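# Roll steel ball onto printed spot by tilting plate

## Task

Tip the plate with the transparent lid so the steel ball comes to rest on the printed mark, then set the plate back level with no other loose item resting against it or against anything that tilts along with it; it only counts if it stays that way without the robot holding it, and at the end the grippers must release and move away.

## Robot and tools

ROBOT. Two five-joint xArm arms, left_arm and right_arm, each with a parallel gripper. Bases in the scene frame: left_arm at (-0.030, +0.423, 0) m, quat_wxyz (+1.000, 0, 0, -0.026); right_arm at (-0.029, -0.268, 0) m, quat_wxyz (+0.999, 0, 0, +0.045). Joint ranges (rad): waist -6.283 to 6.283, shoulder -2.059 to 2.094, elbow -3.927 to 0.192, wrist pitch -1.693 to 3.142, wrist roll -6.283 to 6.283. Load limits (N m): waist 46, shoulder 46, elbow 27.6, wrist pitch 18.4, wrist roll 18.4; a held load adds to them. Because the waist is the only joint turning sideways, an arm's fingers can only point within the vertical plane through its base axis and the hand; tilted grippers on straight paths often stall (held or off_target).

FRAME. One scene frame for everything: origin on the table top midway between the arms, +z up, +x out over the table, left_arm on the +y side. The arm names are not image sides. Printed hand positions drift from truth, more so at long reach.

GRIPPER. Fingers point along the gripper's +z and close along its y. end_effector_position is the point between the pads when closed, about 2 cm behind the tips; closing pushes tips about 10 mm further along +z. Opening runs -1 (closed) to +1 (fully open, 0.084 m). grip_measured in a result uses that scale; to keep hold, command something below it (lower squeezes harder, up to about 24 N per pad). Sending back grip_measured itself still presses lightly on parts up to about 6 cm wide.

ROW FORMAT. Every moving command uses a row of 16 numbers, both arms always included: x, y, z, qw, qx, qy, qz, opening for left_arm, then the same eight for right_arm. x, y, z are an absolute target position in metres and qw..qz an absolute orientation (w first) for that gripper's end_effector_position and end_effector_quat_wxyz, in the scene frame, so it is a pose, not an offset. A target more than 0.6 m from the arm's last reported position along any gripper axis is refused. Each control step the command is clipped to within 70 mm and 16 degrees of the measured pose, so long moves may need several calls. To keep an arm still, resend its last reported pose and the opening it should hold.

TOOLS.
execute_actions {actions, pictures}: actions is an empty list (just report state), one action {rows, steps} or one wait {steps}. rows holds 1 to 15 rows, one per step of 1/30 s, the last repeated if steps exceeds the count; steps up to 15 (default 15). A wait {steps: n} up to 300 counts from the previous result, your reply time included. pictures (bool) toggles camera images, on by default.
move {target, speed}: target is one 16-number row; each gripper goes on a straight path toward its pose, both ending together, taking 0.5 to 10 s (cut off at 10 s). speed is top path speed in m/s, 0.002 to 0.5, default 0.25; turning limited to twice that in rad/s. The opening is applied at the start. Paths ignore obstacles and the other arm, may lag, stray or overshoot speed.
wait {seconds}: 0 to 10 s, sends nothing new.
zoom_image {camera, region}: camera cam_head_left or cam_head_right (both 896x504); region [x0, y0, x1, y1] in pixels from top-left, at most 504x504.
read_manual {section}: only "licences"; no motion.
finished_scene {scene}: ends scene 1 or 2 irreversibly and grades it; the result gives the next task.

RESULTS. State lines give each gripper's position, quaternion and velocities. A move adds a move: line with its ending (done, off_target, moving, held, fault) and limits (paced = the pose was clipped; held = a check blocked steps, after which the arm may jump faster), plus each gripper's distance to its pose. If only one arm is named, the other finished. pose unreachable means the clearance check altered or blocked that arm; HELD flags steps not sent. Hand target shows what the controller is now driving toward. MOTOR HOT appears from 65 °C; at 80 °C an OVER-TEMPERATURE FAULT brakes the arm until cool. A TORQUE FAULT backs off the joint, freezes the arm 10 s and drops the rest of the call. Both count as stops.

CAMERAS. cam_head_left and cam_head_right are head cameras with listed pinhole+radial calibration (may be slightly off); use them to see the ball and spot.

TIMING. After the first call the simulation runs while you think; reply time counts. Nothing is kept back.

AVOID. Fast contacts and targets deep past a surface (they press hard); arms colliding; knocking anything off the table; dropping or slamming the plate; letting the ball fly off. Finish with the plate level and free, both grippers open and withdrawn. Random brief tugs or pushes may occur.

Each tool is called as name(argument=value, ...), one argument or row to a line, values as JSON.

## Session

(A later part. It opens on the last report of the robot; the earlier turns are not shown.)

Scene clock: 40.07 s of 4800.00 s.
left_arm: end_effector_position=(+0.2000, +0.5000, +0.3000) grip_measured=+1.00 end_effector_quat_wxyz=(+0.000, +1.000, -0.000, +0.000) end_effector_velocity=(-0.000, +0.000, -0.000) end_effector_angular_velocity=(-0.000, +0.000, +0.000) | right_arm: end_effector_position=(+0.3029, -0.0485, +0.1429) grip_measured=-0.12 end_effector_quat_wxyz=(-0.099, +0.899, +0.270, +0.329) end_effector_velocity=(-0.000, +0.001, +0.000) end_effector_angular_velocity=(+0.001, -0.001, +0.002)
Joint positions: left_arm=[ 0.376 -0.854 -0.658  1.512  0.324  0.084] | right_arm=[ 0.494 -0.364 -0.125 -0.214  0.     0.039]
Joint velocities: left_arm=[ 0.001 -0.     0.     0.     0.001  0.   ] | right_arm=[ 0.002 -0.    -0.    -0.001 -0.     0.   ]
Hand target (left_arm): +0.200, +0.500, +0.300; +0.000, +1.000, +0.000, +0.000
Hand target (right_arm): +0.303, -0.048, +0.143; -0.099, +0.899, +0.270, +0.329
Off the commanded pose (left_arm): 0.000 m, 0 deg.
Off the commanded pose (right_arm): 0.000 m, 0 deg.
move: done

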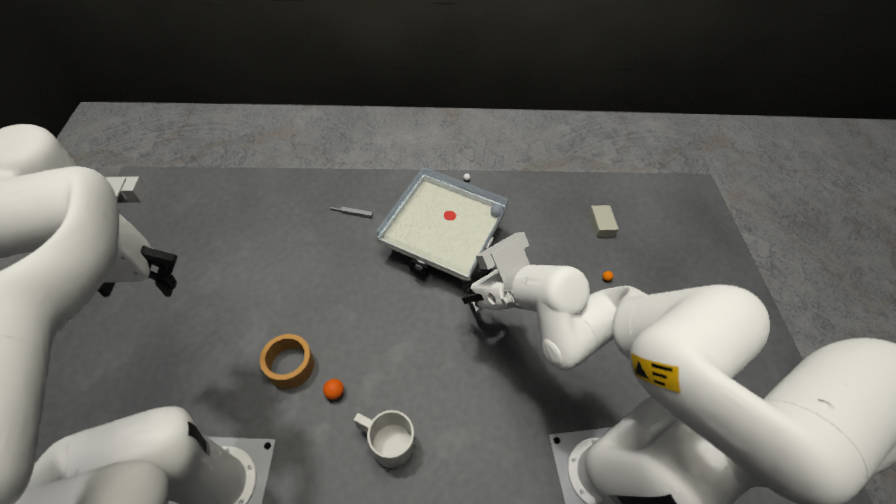

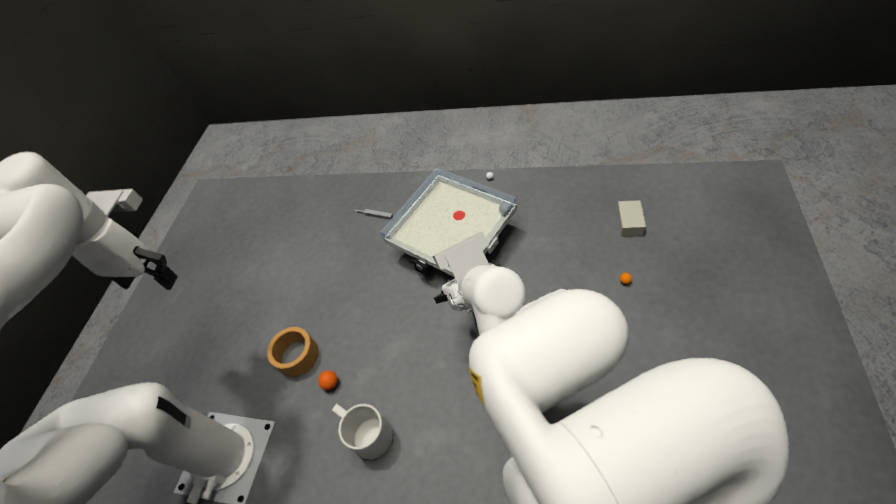

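move(
  target=[0.2,0.5,0.3,0,1,0,0,1,0.3023,-0.0464,0.143,-0.099,0.899,0.272,0.33,-0.3],
  speed=0.003,
)

zoom_image(
  camera="cam_head_left",
  region=[360, 150, 540, 330],
)

move(
  target=[0.2,0.5,0.3,0,1,0,0,1,0.3018,-0.0448,0.143,-0.1,0.898,0.274,0.33,-0.3],
  speed=0.002,
)

zoom_image(
  camera="cam_head_left",
  region=[360, 150, 540, 330],
)

Scene clock: 44.47 s of 4800.00 s.
left_arm: end_effector_position=(+0.2000, +0.5000, +0.3000) grip_measured=+1.00 end_effector_quat_wxyz=(+0.000, +1.000, +0.000, +0.000) end_effector_velocity=(-0.000, -0.000, +0.000) end_effector_angular_velocity=(-0.000, +0.000, -0.000) | right_arm: end_effector_position=(+0.3024, -0.0465, +0.1430) grip_measured=-0.12 end_effector_quat_wxyz=(-0.100, +0.898, +0.272, +0.330) end_effector_velocity=(-0.000, +0.000, -0.001) end_effector_angular_velocity=(-0.001, +0.001, +0.001)
Joint positions: left_arm=[ 0.376 -0.854 -0.658  1.512  0.324  0.084] | right_arm=[ 0.499 -0.361 -0.126 -0.216  0.001  0.039]
Joint velocities: left_arm=[-0.001 -0.    -0.     0.    -0.     0.   ] | right_arm=[ 0.001  0.002  0.    -0.001  0.     0.   ]
Hand target (left_arm): +0.200, +0.500, +0.300; +0.000, +1.000, +0.000, +0.000
Hand target (right_arm): +0.302, -0.046, +0.143; -0.100, +0.898, +0.272, +0.330
Off the commanded pose (left_arm): 0.000 m, 0 deg.
Off the commanded pose (right_arm): 0.000 m, 0 deg.
move: done

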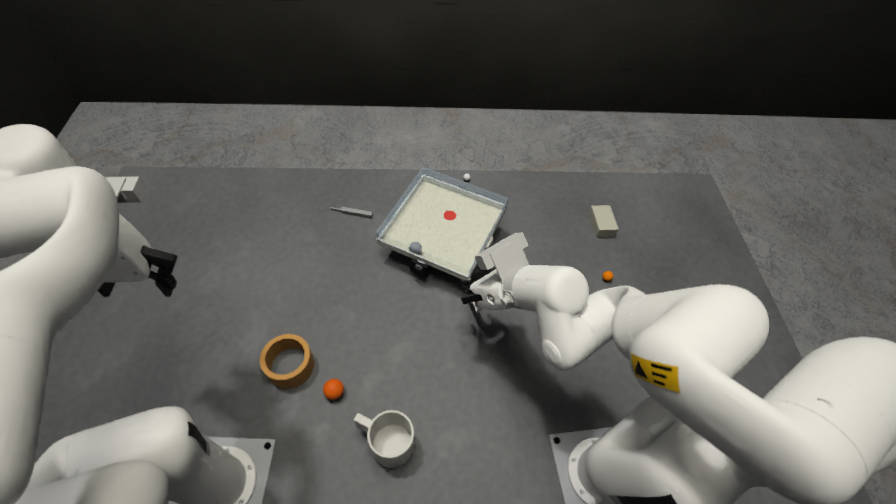

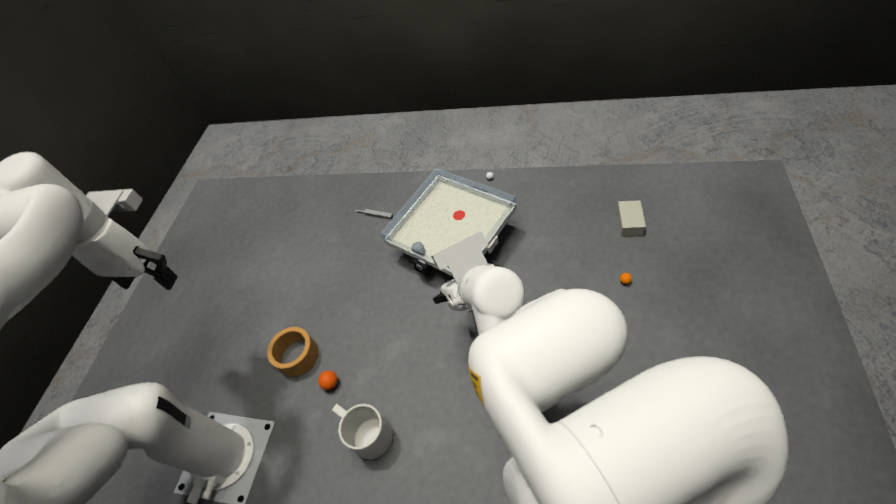

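Region (360, 150, 540, 330) of cam_head_left's 896x504 image, scaled by 2.800, with more detail than that image has.

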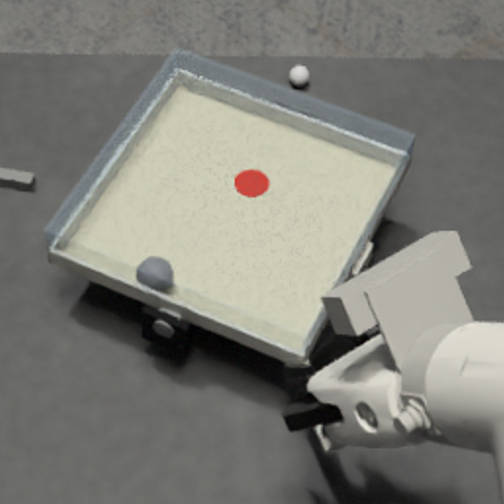

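Scene clock: 45.63 s of 4800.00 s.
left_arm: end_effector_position=(+0.2000, +0.5000, +0.3000) grip_measured=+1.00 end_effector_quat_wxyz=(+0.000, +1.000, +0.000, +0.000) end_effector_velocity=(-0.000, +0.000, +0.000) end_effector_angular_velocity=(+0.000, -0.001, +0.000) | right_arm: end_effector_position=(+0.3022, -0.0450, +0.1434) grip_measured=-0.12 end_effector_quat_wxyz=(-0.101, +0.898, +0.274, +0.330) end_effector_velocity=(-0.001, +0.001, -0.000) end_effector_angular_velocity=(-0.001, +0.001, +0.003)
Joint positions: left_arm=[ 0.376 -0.854 -0.658  1.512  0.324  0.084] | right_arm=[ 0.503 -0.359 -0.128 -0.218  0.     0.039]
Joint velocities: left_arm=[ 0.001 -0.001 -0.    -0.     0.001  0.   ] | right_arm=[ 0.003 -0.     0.001  0.001 -0.     0.   ]
Hand target (left_arm): +0.200, +0.500, +0.300; +0.000, +1.000, -0.000, +0.000
Hand target (right_arm): +0.302, -0.045, +0.143; -0.101, +0.898, +0.274, +0.330
Off the commanded pose (left_arm): 0.000 m, 0 deg.
Off the commanded pose (right_arm): 0.001 m, 0 deg.
move: done

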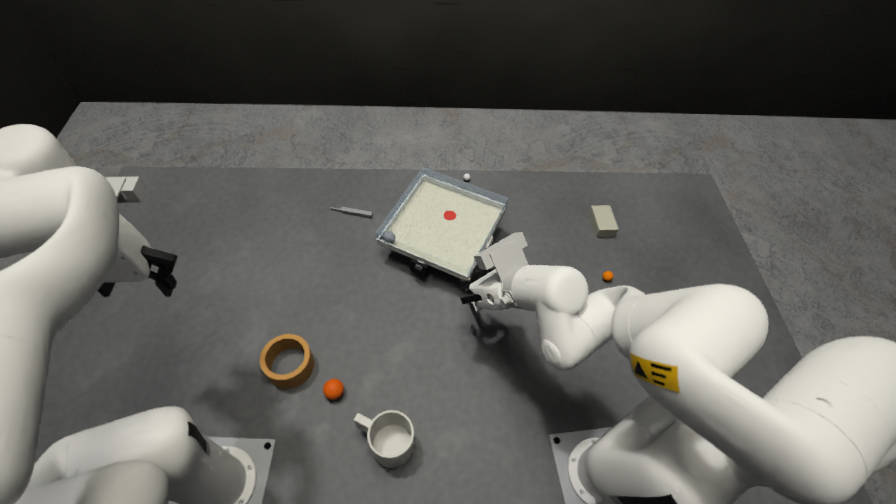

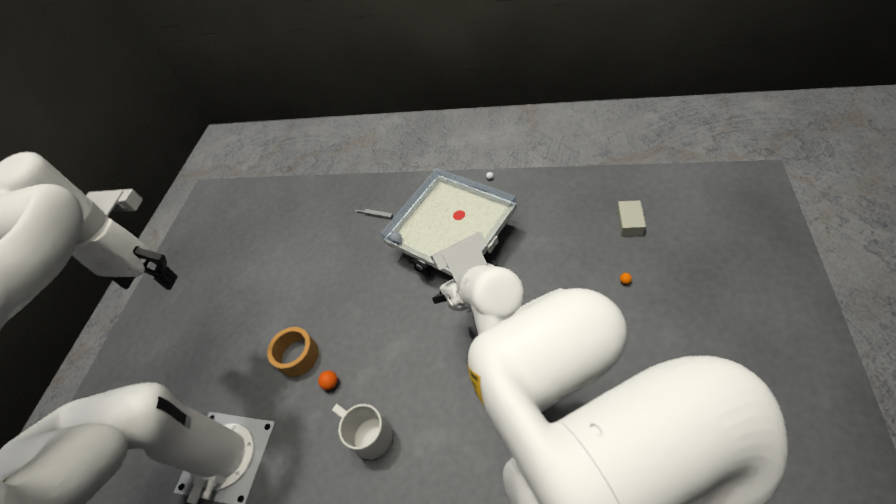

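Region (360, 150, 540, 330) of cam_head_left's 896x504 image, scaled by 2.800, with more detail than that image has.

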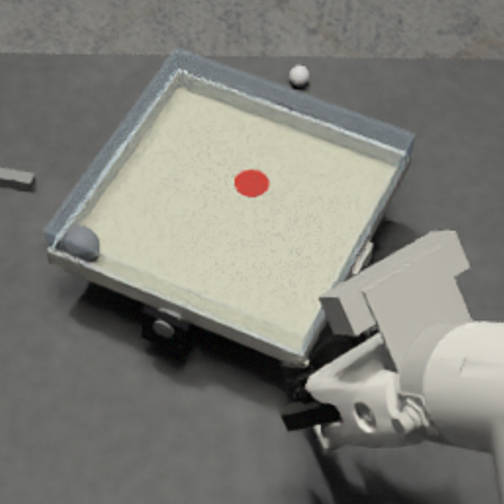

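move(
  target=[0.2,0.5,0.3,0,1,0,0,1,0.304,-0.05,0.1445,-0.098,0.9,0.268,0.33,-0.3],
  speed=0.005,
)

wait(
  seconds=1,
)

move(
  target=[0.2,0.5,0.3,0,1,0,0,1,0.3046,-0.052,0.1445,-0.098,0.9,0.266,0.33,-0.3],
  speed=0.005,
)

wait(
  seconds=0.6,
)

move(
  target=[0.2,0.5,0.3,0,1,0,0,1,0.304,-0.05,0.1445,-0.098,0.9,0.268,0.33,-0.3],
  speed=0.005,
)

wait(
  seconds=1.5,
)

Scene clock: 52.67 s of 4800.00 s.
left_arm: end_effector_position=(+0.2000, +0.5000, +0.3000) grip_measured=+1.00 end_effector_quat_wxyz=(+0.000, +1.000, +0.000, +0.000) end_effector_velocity=(+0.000, -0.000, -0.000) end_effector_angular_velocity=(-0.000, +0.000, -0.000) | right_arm: end_effector_position=(+0.3037, -0.0500, +0.1442) grip_measured=-0.12 end_effector_quat_wxyz=(-0.098, +0.900, +0.268, +0.329) end_effector_velocity=(+0.001, -0.001, +0.000) end_effector_angular_velocity=(+0.000, -0.000, -0.003)
Joint positions: left_arm=[ 0.376 -0.854 -0.658  1.512  0.324  0.084] | right_arm=[ 0.49  -0.371 -0.124 -0.206  0.     0.039]
Joint velocities: left_arm=[-0.001  0.     0.     0.    -0.001  0.   ] | right_arm=[-0.002 -0.001 -0.001  0.001  0.     0.   ]
Hand target (left_arm): +0.200, +0.500, +0.300; +0.000, +1.000, -0.000, +0.000
Hand target (right_arm): +0.304, -0.050, +0.144; -0.098, +0.900, +0.268, +0.330
Off the commanded pose (left_arm): 0.000 m, 0 deg.
Off the commanded pose (right_arm): 0.000 m, 0 deg.
After step 90, 2.37 s passed at rest.
move: done

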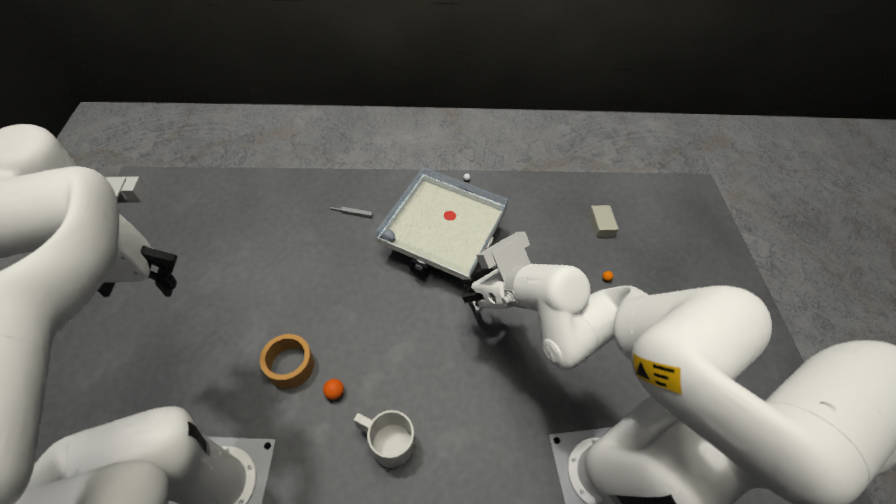

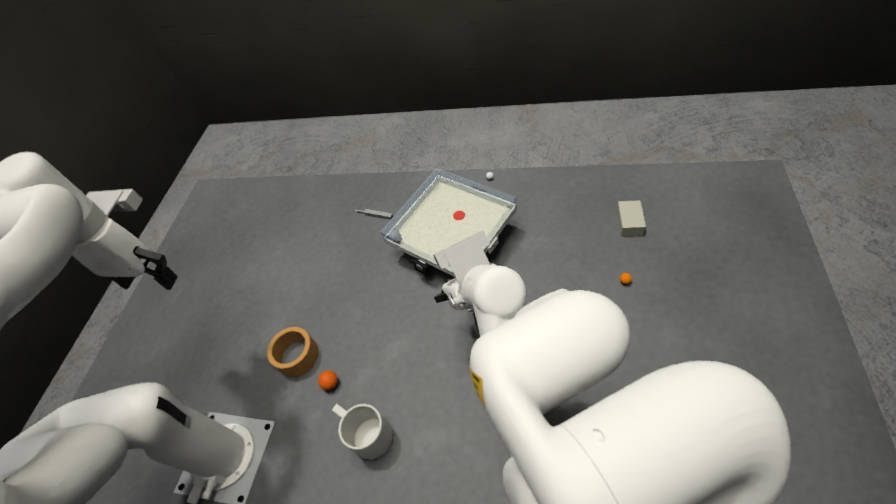

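Scene clock: 53.67 s of 4800.00 s.
left_arm: end_effector_position=(+0.2000, +0.5000, +0.3000) grip_measured=+1.00 end_effector_quat_wxyz=(+0.000, +1.000, +0.000, +0.000) end_effector_velocity=(-0.000, +0.000, -0.000) end_effector_angular_velocity=(-0.000, +0.001, +0.002) | right_arm: end_effector_position=(+0.3039, -0.0500, +0.1444) grip_measured=-0.12 end_effector_quat_wxyz=(-0.098, +0.900, +0.268, +0.330) end_effector_velocity=(+0.000, +0.000, +0.001) end_effector_angular_velocity=(+0.001, -0.002, -0.000)
Joint positions: left_arm=[ 0.376 -0.854 -0.658  1.512  0.324  0.084] | right_arm=[ 0.49  -0.371 -0.125 -0.206  0.     0.039]
Joint velocities: left_arm=[ 0.001  0.001  0.    -0.    -0.    -0.   ] | right_arm=[-0.    -0.001 -0.001  0.     0.     0.   ]
Hand target (left_arm): +0.200, +0.500, +0.300; +0.000, +1.000, -0.000, +0.000
Hand target (right_arm): +0.304, -0.050, +0.144; -0.098, +0.900, +0.268, +0.330
Off the commanded pose (left_arm): 0.000 m, 0 deg.
Off the commanded pose (right_arm): 0.000 m, 0 deg.
Steps of this call (steps 1 to 30: nothing new was sent). Readings (end_effector_position):
1: left_arm (+0.2000, +0.5000, +0.3000) | right_arm (+0.3037, -0.0500, +0.1442)
2: left_arm (+0.2000, +0.5000, +0.3000) | right_arm (+0.3037, -0.0500, +0.1442)
4: left_arm (+0.2000, +0.5000, +0.3000) | right_arm (+0.3038, -0.0500, +0.1443)
8: left_arm (+0.2000, +0.5000, +0.3000) | right_arm (+0.3038, -0.0500, +0.1443)
30: the state above

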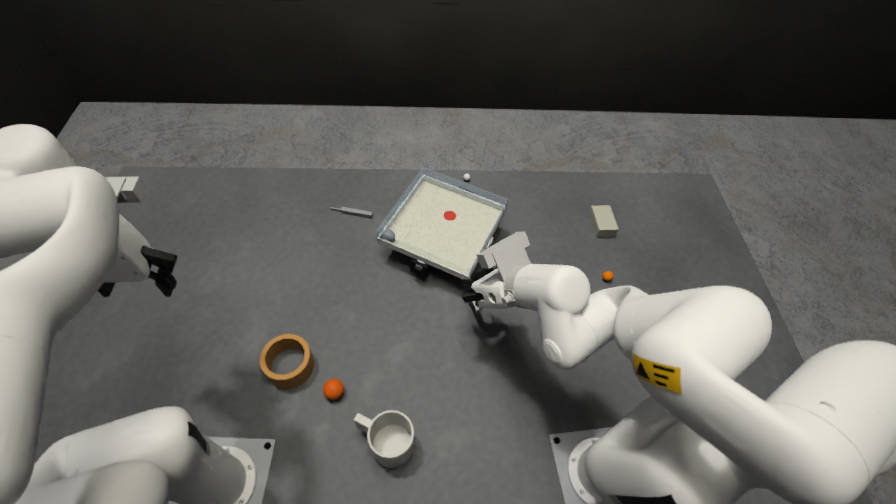

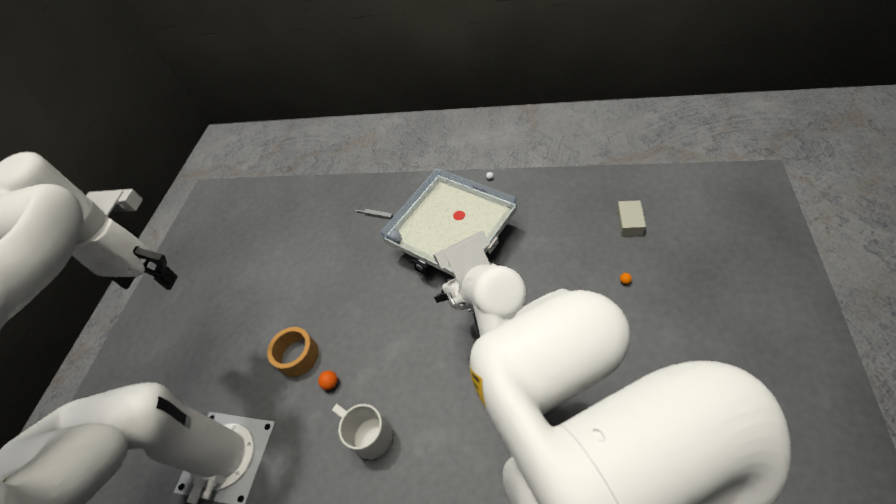

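Scene clock: 54.37 s of 4800.00 s.
left_arm: end_effector_position=(+0.2000, +0.5000, +0.3000) grip_measured=+1.00 end_effector_quat_wxyz=(+0.000, +1.000, +0.000, +0.000) end_effector_velocity=(+0.000, -0.000, +0.000) end_effector_angular_velocity=(+0.000, -0.000, -0.000) | right_arm: end_effector_position=(+0.3046, -0.0520, +0.1445) grip_measured=-0.12 end_effector_quat_wxyz=(-0.098, +0.900, +0.266, +0.330) end_effector_velocity=(-0.000, -0.000, -0.000) end_effector_angular_velocity=(-0.001, +0.001, -0.000)
Joint positions: left_arm=[ 0.376 -0.854 -0.658  1.512  0.324  0.084] | right_arm=[ 0.485 -0.374 -0.123 -0.206  0.     0.039]
Joint velocities: left_arm=[-0. -0.  0. -0.  0.  0.] | right_arm=[-0.     0.     0.001  0.    -0.    -0.   ]
Hand target (left_arm): +0.200, +0.500, +0.300; +0.000, +1.000, +0.000, +0.000
Hand target (right_arm): +0.305, -0.052, +0.145; -0.098, +0.900, +0.266, +0.330
Off the commanded pose (left_arm): 0.000 m, 0 deg.
Off the commanded pose (right_arm): 0.000 m, 0 deg.
move: done

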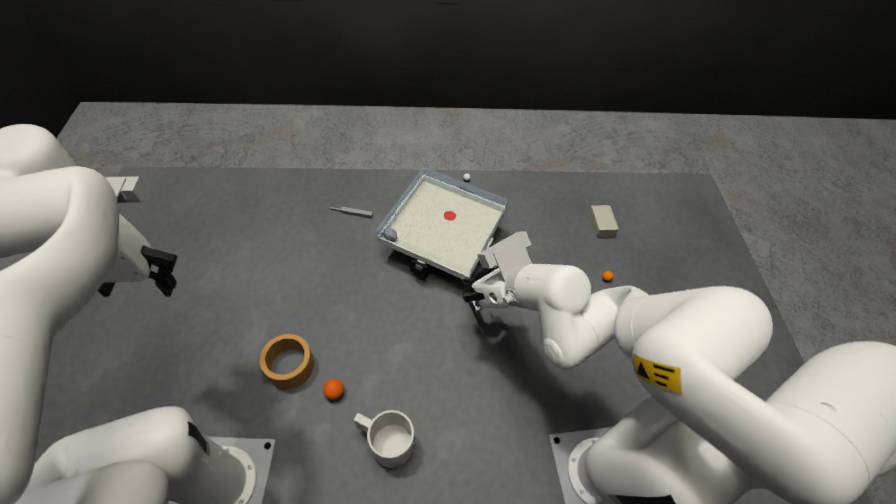

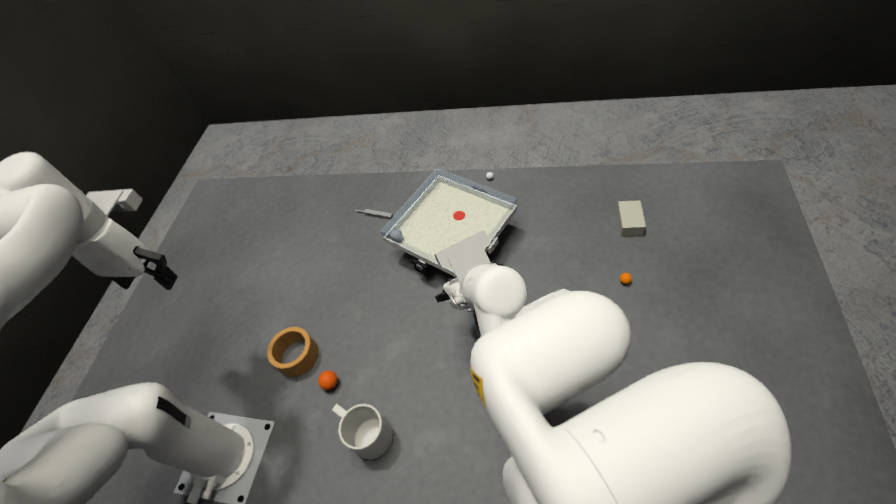

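Scene clock: 54.97 s of 4800.00 s.
left_arm: end_effector_position=(+0.2000, +0.5000, +0.3000) grip_measured=+1.00 end_effector_quat_wxyz=(+0.000, +1.000, +0.000, +0.000) end_effector_velocity=(-0.000, +0.000, -0.000) end_effector_angular_velocity=(-0.000, +0.000, +0.002) | right_arm: end_effector_position=(+0.3046, -0.0520, +0.1445) grip_measured=-0.12 end_effector_quat_wxyz=(-0.098, +0.900, +0.266, +0.330) end_effector_velocity=(+0.000, +0.000, +0.001) end_effector_angular_velocity=(+0.001, -0.001, -0.000)
Joint positions: left_arm=[ 0.376 -0.854 -0.658  1.512  0.324  0.084] | right_arm=[ 0.485 -0.374 -0.123 -0.206  0.     0.039]
Joint velocities: left_arm=[ 0.001  0.001 -0.     0.    -0.     0.   ] | right_arm=[-0.    -0.    -0.001  0.     0.    -0.   ]
Hand target (left_arm): +0.200, +0.500, +0.300; +0.000, +1.000, +0.000, +0.000
Hand target (right_arm): +0.305, -0.052, +0.145; -0.098, +0.900, +0.266, +0.330
Off the commanded pose (left_arm): 0.000 m, 0 deg.
Off the commanded pose (right_arm): 0.000 m, 0 deg.
Steps of this call (steps 1 to 18: nothing new was sent). Readings (end_effector_position):
1: left_arm (+0.2000, +0.5000, +0.3000) | right_arm (+0.3046, -0.0520, +0.1445)
2: left_arm (+0.2000, +0.5000, +0.3000) | right_arm (+0.3046, -0.0520, +0.1445)
4: left_arm (+0.2000, +0.5000, +0.3000) | right_arm (+0.3046, -0.0520, +0.1445)
8: left_arm (+0.2000, +0.5000, +0.3000) | right_arm (+0.3046, -0.0520, +0.1445)
18: the state above

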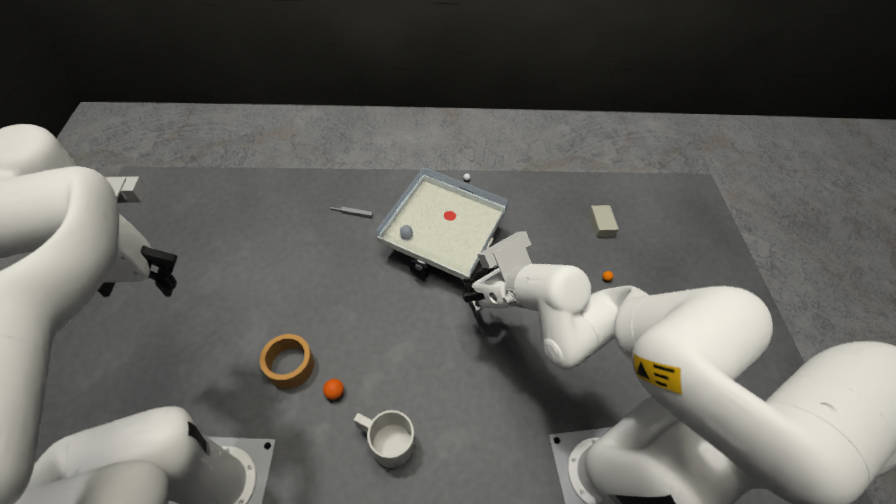

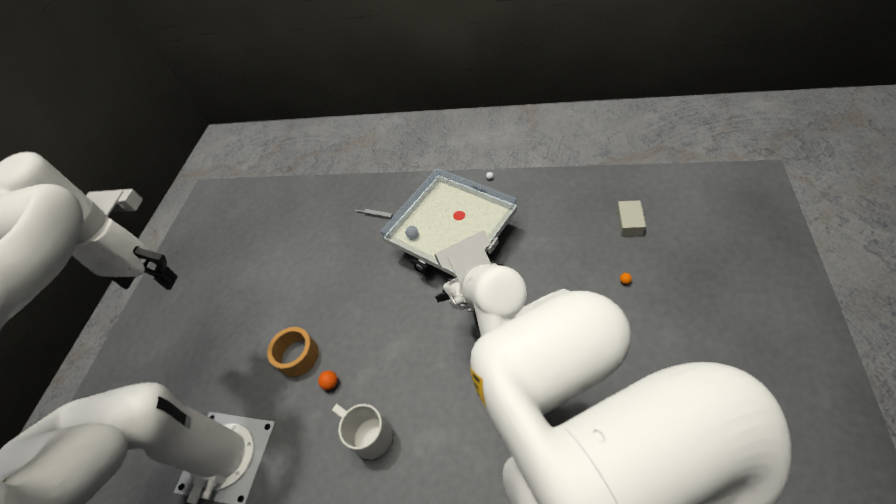

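Scene clock: 55.67 s of 4800.00 s.
left_arm: end_effector_position=(+0.2000, +0.5000, +0.3000) grip_measured=+1.00 end_effector_quat_wxyz=(+0.000, +1.000, -0.000, +0.000) end_effector_velocity=(+0.000, -0.000, +0.000) end_effector_angular_velocity=(+0.000, -0.000, -0.001) | right_arm: end_effector_position=(+0.3040, -0.0505, +0.1442) grip_measured=-0.12 end_effector_quat_wxyz=(-0.098, +0.900, +0.268, +0.330) end_effector_velocity=(+0.000, +0.002, +0.001) end_effector_angular_velocity=(+0.002, -0.003, +0.003)
Joint positions: left_arm=[ 0.376 -0.854 -0.658  1.512  0.324  0.084] | right_arm=[ 0.489 -0.372 -0.124 -0.206  0.     0.039]
Joint velocities: left_arm=[-0.     0.    -0.     0.     0.001 -0.   ] | right_arm=[ 0.004 -0.001 -0.002 -0.001  0.     0.   ]
Hand target (left_arm): +0.200, +0.500, +0.300; +0.000, +1.000, +0.000, +0.000
Hand target (right_arm): +0.304, -0.050, +0.144; -0.098, +0.900, +0.268, +0.330
Off the commanded pose (left_arm): 0.000 m, 0 deg.
Off the commanded pose (right_arm): 0.001 m, 0 deg.
move: done

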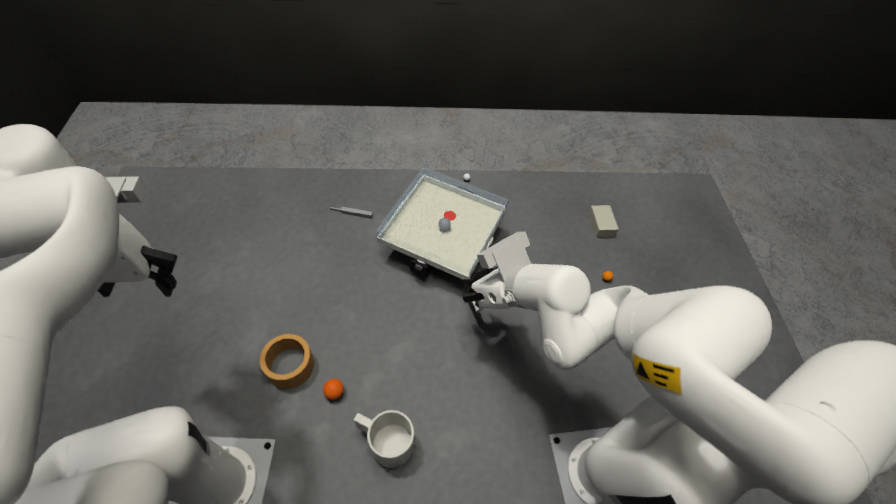

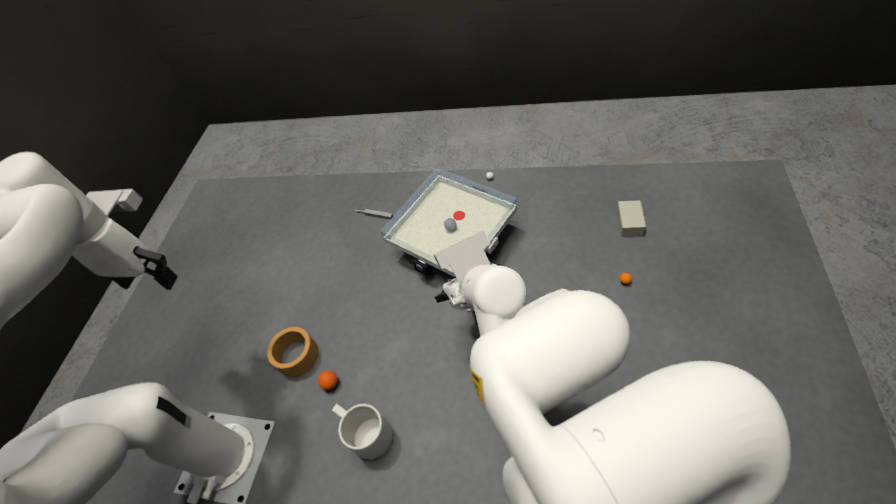

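Scene clock: 57.17 s of 4800.00 s.
left_arm: end_effector_position=(+0.2000, +0.5000, +0.3000) grip_measured=+1.00 end_effector_quat_wxyz=(+0.000, +1.000, -0.000, +0.000) end_effector_velocity=(-0.000, +0.000, +0.000) end_effector_angular_velocity=(+0.000, -0.001, +0.001) | right_arm: end_effector_position=(+0.3040, -0.0500, +0.1445) grip_measured=-0.12 end_effector_quat_wxyz=(-0.098, +0.900, +0.268, +0.330) end_effector_velocity=(-0.000, -0.000, -0.000) end_effector_angular_velocity=(-0.001, +0.001, +0.001)
Joint positions: left_arm=[ 0.376 -0.854 -0.658  1.512  0.324  0.084] | right_arm=[ 0.49  -0.372 -0.125 -0.206  0.     0.039]
Joint velocities: left_arm=[ 0.001 -0.001  0.    -0.    -0.     0.   ] | right_arm=[ 0.     0.     0.001 -0.    -0.    -0.   ]
Hand target (left_arm): +0.200, +0.500, +0.300; +0.000, +1.000, +0.000, +0.000
Hand target (right_arm): +0.304, -0.050, +0.144; -0.098, +0.900, +0.268, +0.330
Off the commanded pose (left_arm): 0.000 m, 0 deg.
Off the commanded pose (right_arm): 0.000 m, 0 deg.
Steps of this call (steps 1 to 45: nothing new was sent). Readings (end_effector_position):
1: left_arm (+0.2000, +0.5000, +0.3000) | right_arm (+0.3040, -0.0505, +0.1442)
2: left_arm (+0.2000, +0.5000, +0.3000) | right_arm (+0.3040, -0.0504, +0.1443)
4: left_arm (+0.2000, +0.5000, +0.3000) | right_arm (+0.3040, -0.0503, +0.1443)
8: left_arm (+0.2000, +0.5000, +0.3000) | right_arm (+0.3041, -0.0502, +0.1444)
45: the state above

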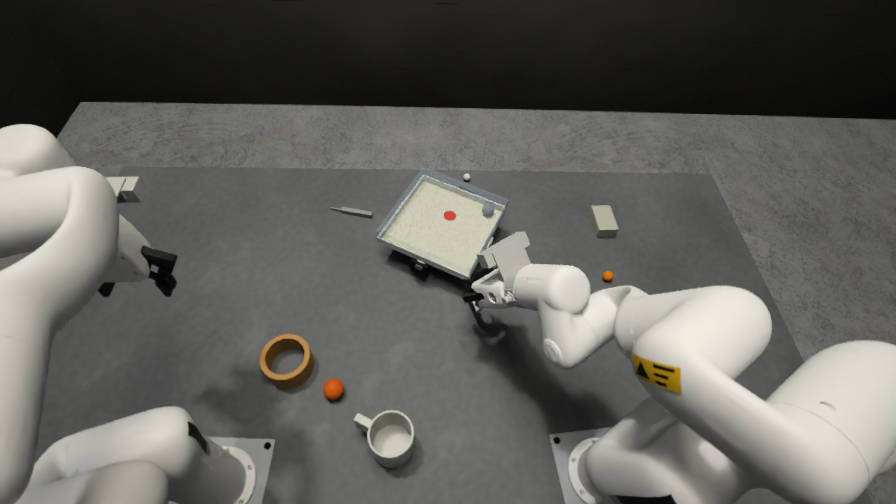

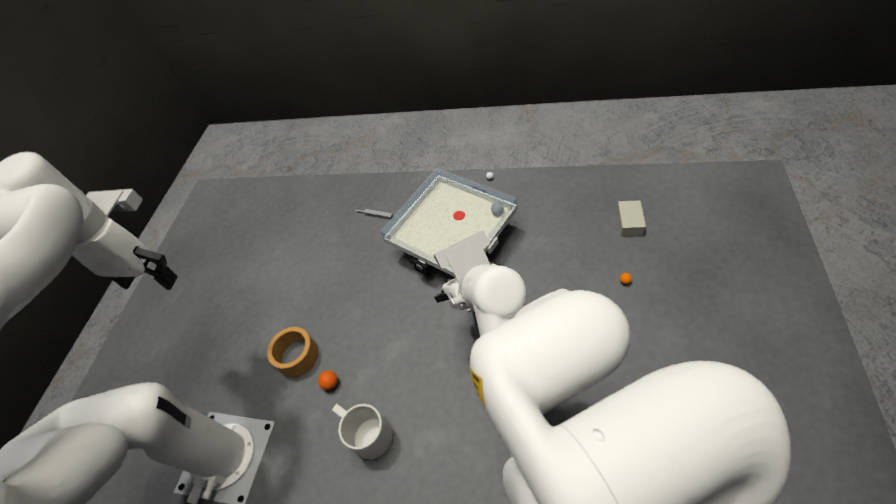

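execute_actions(
  actions=[
    {"rows":[[0.2,0.5,0.3,0,1,0,0,1,0.3039,-0.0476,0.1462,-0.098,0.9,0.27,0.33,-0.3]]},
  ],
)

execute_actions(
  actions=[
    {"rows":[[0.2,0.5,0.3,0,1,0,0,1,0.304,-0.0495,0.145,-0.098,0.9,0.268,0.33,-0.3]]},
  ],
  pictures=false,
)

wait(
  seconds=1.5,
)

Scene clock: 60.50 s of 4800.00 s.
left_arm: end_effector_position=(+0.2000, +0.5000, +0.3000) grip_measured=+1.00 end_effector_quat_wxyz=(+0.000, +1.000, +0.000, +0.000) end_effector_velocity=(+0.000, +0.000, +0.000) end_effector_angular_velocity=(+0.000, -0.000, +0.001) | right_arm: end_effector_position=(+0.3042, -0.0477, +0.1464) grip_measured=-0.12 end_effector_quat_wxyz=(-0.099, +0.899, +0.270, +0.330) end_effector_velocity=(-0.000, +0.001, +0.000) end_effector_angular_velocity=(+0.001, -0.000, +0.001)
Joint positions: left_arm=[ 0.376 -0.854 -0.658  1.512  0.324  0.084] | right_arm=[ 0.494 -0.375 -0.131 -0.198  0.     0.039]
Joint velocities: left_arm=[ 0.001  0.    -0.    -0.    -0.001 -0.   ] | right_arm=[ 0.002 -0.001 -0.001  0.     0.001  0.   ]
Hand target (left_arm): +0.200, +0.500, +0.300; +0.000, +1.000, -0.000, +0.000
Hand target (right_arm): +0.304, -0.048, +0.146; -0.099, +0.899, +0.270, +0.329
Off the commanded pose (left_arm): 0.000 m, 0 deg.
Off the commanded pose (right_arm): 0.000 m, 0 deg.
Steps of this call (steps 1 to 85: nothing new was sent; steps 86 to 100: all 15 steps of this action). Readings (end_effector_position):
86: left_arm (+0.2000, +0.5000, +0.3000) | right_arm (+0.3040, -0.0500, +0.1445)
87: left_arm (+0.2000, +0.5000, +0.3000) | right_arm (+0.3040, -0.0497, +0.1447)
89: left_arm (+0.2000, +0.5000, +0.3000) | right_arm (+0.3042, -0.0487, +0.1456)
93: left_arm (+0.2000, +0.5000, +0.3000) | right_arm (+0.3043, -0.0479, +0.1464)
100: the state above

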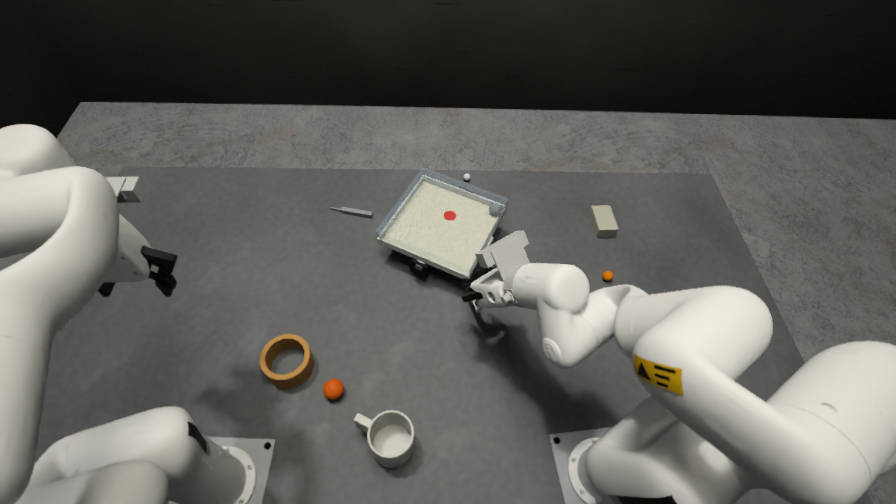

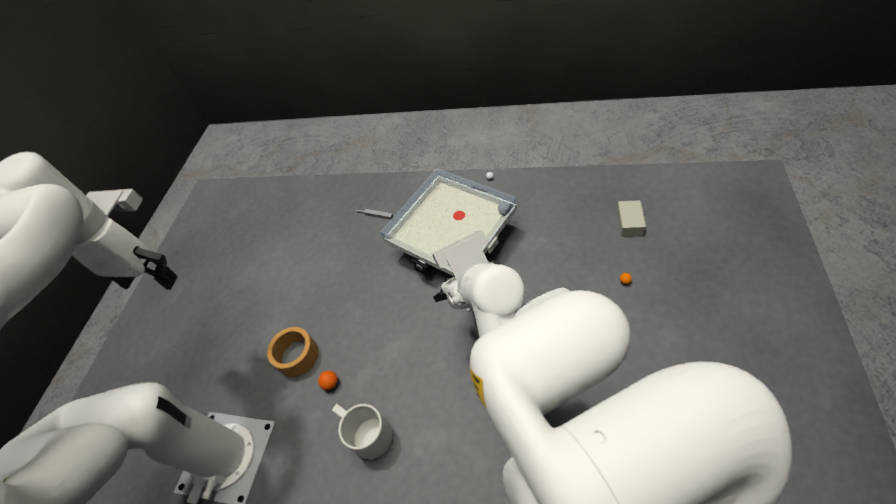

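Scene clock: 61.00 s of 4800.00 s.
left_arm: end_effector_position=(+0.2000, +0.5000, +0.3000) grip_measured=+1.00 end_effector_quat_wxyz=(+0.000, +1.000, +0.000, +0.000) end_effector_velocity=(-0.000, -0.000, -0.000) end_effector_angular_velocity=(-0.000, +0.001, +0.001) | right_arm: end_effector_position=(+0.3041, -0.0492, +0.1452) grip_measured=-0.12 end_effector_quat_wxyz=(-0.099, +0.900, +0.268, +0.330) end_effector_velocity=(-0.000, -0.001, -0.001) end_effector_angular_velocity=(-0.002, +0.002, -0.002)
Joint positions: left_arm=[ 0.376 -0.854 -0.658  1.512  0.324  0.084] | right_arm=[ 0.491 -0.373 -0.127 -0.204  0.001  0.039]
Joint velocities: left_arm=[ 0.     0.001 -0.     0.001 -0.001 -0.   ] | right_arm=[-0.002  0.001  0.002  0.    -0.001 -0.   ]
Hand target (left_arm): +0.200, +0.500, +0.300; +0.000, +1.000, +0.000, +0.000
Hand target (right_arm): +0.304, -0.050, +0.145; -0.099, +0.900, +0.268, +0.330
Off the commanded pose (left_arm): 0.000 m, 0 deg.
Off the commanded pose (right_arm): 0.000 m, 0 deg.
Steps of this call (steps 1 to 15: all 15 steps of this action). Readings (end_effector_position):
1: left_arm (+0.2000, +0.5000, +0.3000) | right_arm (+0.3042, -0.0477, +0.1463)
2: left_arm (+0.2000, +0.5000, +0.3000) | right_arm (+0.3042, -0.0479, +0.1463)
4: left_arm (+0.2000, +0.5000, +0.3000) | right_arm (+0.3042, -0.0482, +0.1461)
8: left_arm (+0.2000, +0.5000, +0.3000) | right_arm (+0.3041, -0.0488, +0.1455)
15: the state above

Scene clock: 62.50 s of 4800.00 s.
left_arm: end_effector_position=(+0.2000, +0.5000, +0.3000) grip_measured=+1.00 end_effector_quat_wxyz=(+0.000, +1.000, -0.000, +0.000) end_effector_velocity=(-0.000, -0.000, -0.000) end_effector_angular_velocity=(-0.000, +0.001, -0.002) | right_arm: end_effector_position=(+0.3040, -0.0495, +0.1450) grip_measured=-0.12 end_effector_quat_wxyz=(-0.099, +0.900, +0.268, +0.330) end_effector_velocity=(-0.000, -0.000, -0.000) end_effector_angular_velocity=(-0.001, +0.001, -0.001)
Joint positions: left_arm=[ 0.376 -0.854 -0.658  1.512  0.324  0.084] | right_arm=[ 0.491 -0.373 -0.126 -0.204  0.001  0.039]
Joint velocities: left_arm=[-0.     0.     0.     0.001  0.002  0.   ] | right_arm=[-0.001  0.001 -0.     0.001  0.     0.   ]
Hand target (left_arm): +0.200, +0.500, +0.300; +0.000, +1.000, +0.000, +0.000
Hand target (right_arm): +0.304, -0.050, +0.145; -0.099, +0.900, +0.268, +0.330
Off the commanded pose (left_arm): 0.000 m, 0 deg.
Off the commanded pose (right_arm): 0.000 m, 0 deg.
Steps of this call (steps 1 to 45: nothing new was sent). Readings (end_effector_position):
1: left_arm (+0.2000, +0.5000, +0.3000) | right_arm (+0.3041, -0.0493, +0.1452)
2: left_arm (+0.2000, +0.5000, +0.3000) | right_arm (+0.3041, -0.0493, +0.1452)
4: left_arm (+0.2000, +0.5000, +0.3000) | right_arm (+0.3041, -0.0494, +0.1451)
8: left_arm (+0.2000, +0.5000, +0.3000) | right_arm (+0.3041, -0.0494, +0.1451)
45: the state above

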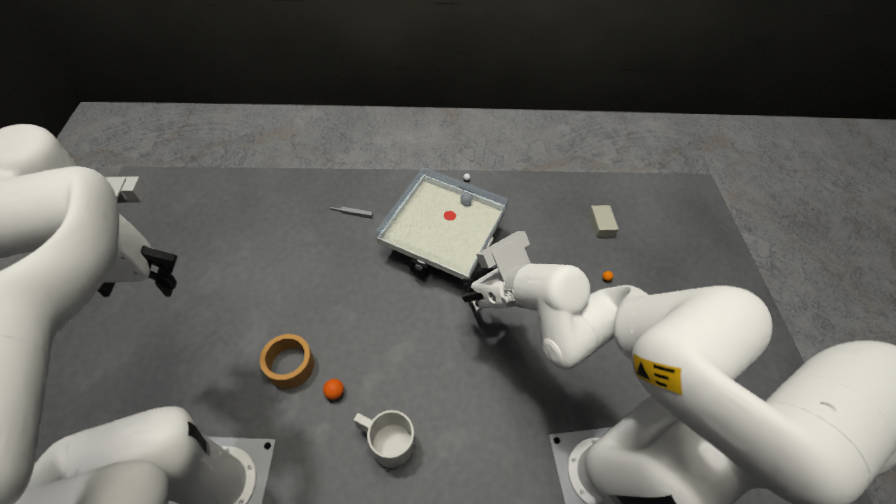

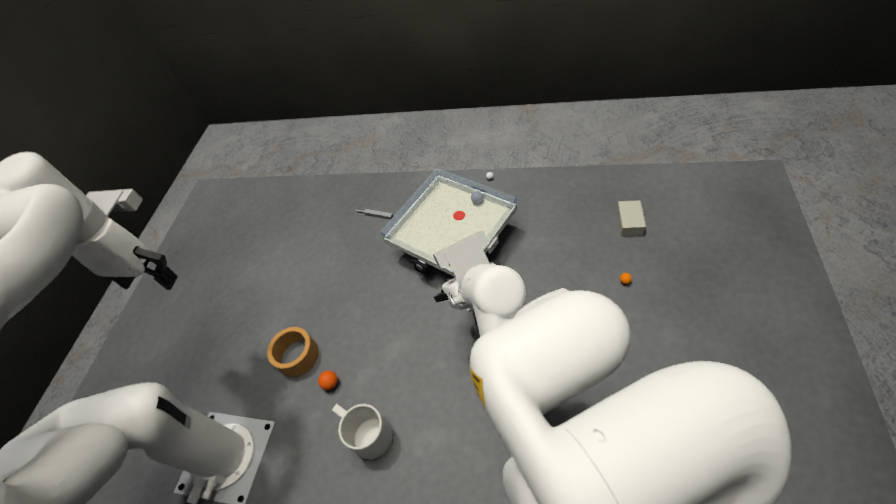

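execute_actions(
  actions=[
    {"rows":[[0.2,0.5,0.3,0,1,0,0,1,0.3036,-0.0496,0.144,-0.098,0.9,0.268,0.33,-0.3]]},
  ],
)

zoom_image(
  camera="cam_head_left",
  region=[360, 150, 540, 330],
)

Scene clock: 66.57 s of 4800.00 s.
left_arm: end_effector_position=(+0.2000, +0.5000, +0.3000) grip_measured=+1.00 end_effector_quat_wxyz=(+0.000, +1.000, -0.000, +0.000) end_effector_velocity=(-0.000, -0.000, -0.000) end_effector_angular_velocity=(-0.000, +0.001, -0.001) | right_arm: end_effector_position=(+0.3037, -0.0497, +0.1440) grip_measured=-0.12 end_effector_quat_wxyz=(-0.099, +0.900, +0.268, +0.330) end_effector_velocity=(-0.001, -0.000, -0.001) end_effector_angular_velocity=(-0.001, +0.002, -0.000)
Joint positions: left_arm=[ 0.376 -0.854 -0.658  1.512  0.324  0.084] | right_arm=[ 0.491 -0.37  -0.124 -0.209  0.001  0.039]
Joint velocities: left_arm=[ 0.     0.    -0.     0.001  0.001 -0.   ] | right_arm=[ 0.     0.     0.002  0.     0.    -0.   ]
Hand target (left_arm): +0.200, +0.500, +0.300; +0.000, +1.000, -0.000, +0.000
Hand target (right_arm): +0.304, -0.050, +0.144; -0.099, +0.900, +0.268, +0.330
Off the commanded pose (left_arm): 0.000 m, 0 deg.
Off the commanded pose (right_arm): 0.000 m, 0 deg.
Steps of this call (steps 1 to 107: nothing new was sent; steps 108 to 122: all 15 steps of this action). Readings (end_effector_position):
108: left_arm (+0.2000, +0.5000, +0.3000) | right_arm (+0.3040, -0.0496, +0.1450)
109: left_arm (+0.2000, +0.5000, +0.3000) | right_arm (+0.3040, -0.0496, +0.1449)
111: left_arm (+0.2000, +0.5000, +0.3000) | right_arm (+0.3039, -0.0497, +0.1445)
115: left_arm (+0.2000, +0.5000, +0.3000) | right_arm (+0.3037, -0.0497, +0.1442)
122: the state above

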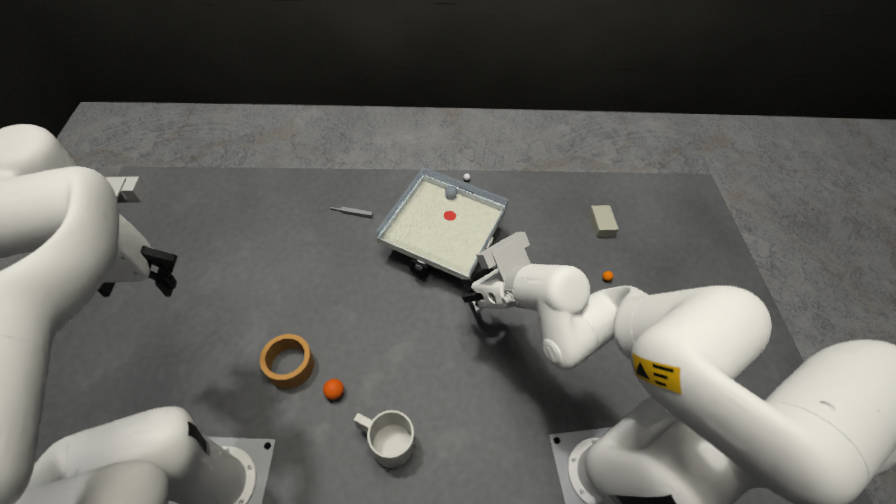

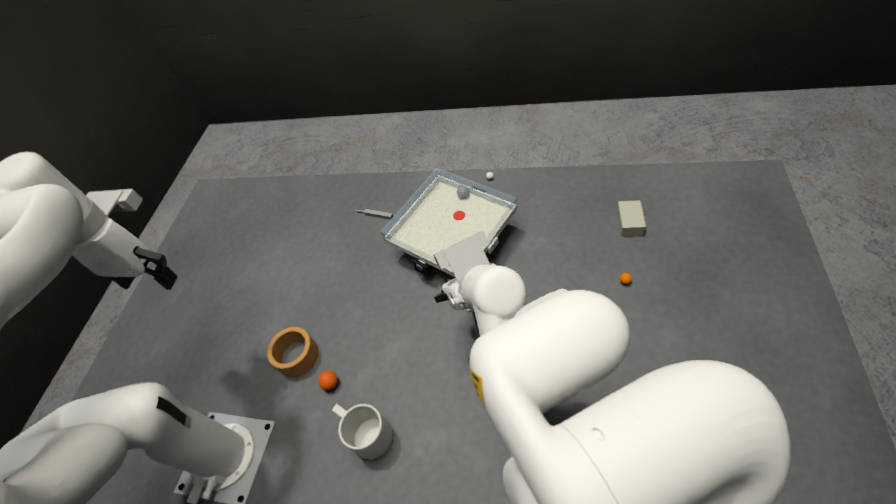

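Region (360, 150, 540, 330) of cam_head_left's 896x504 image, scaled by 2.800, with more detail than that image has.

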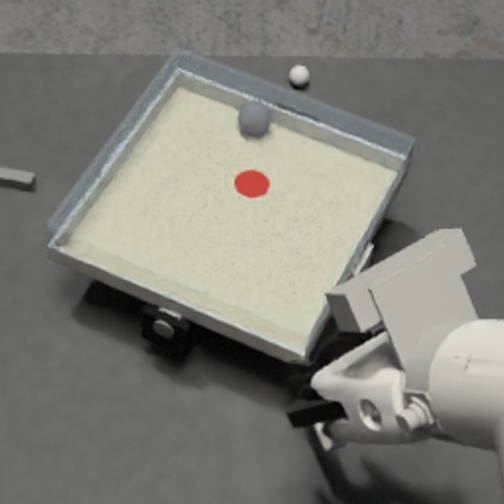

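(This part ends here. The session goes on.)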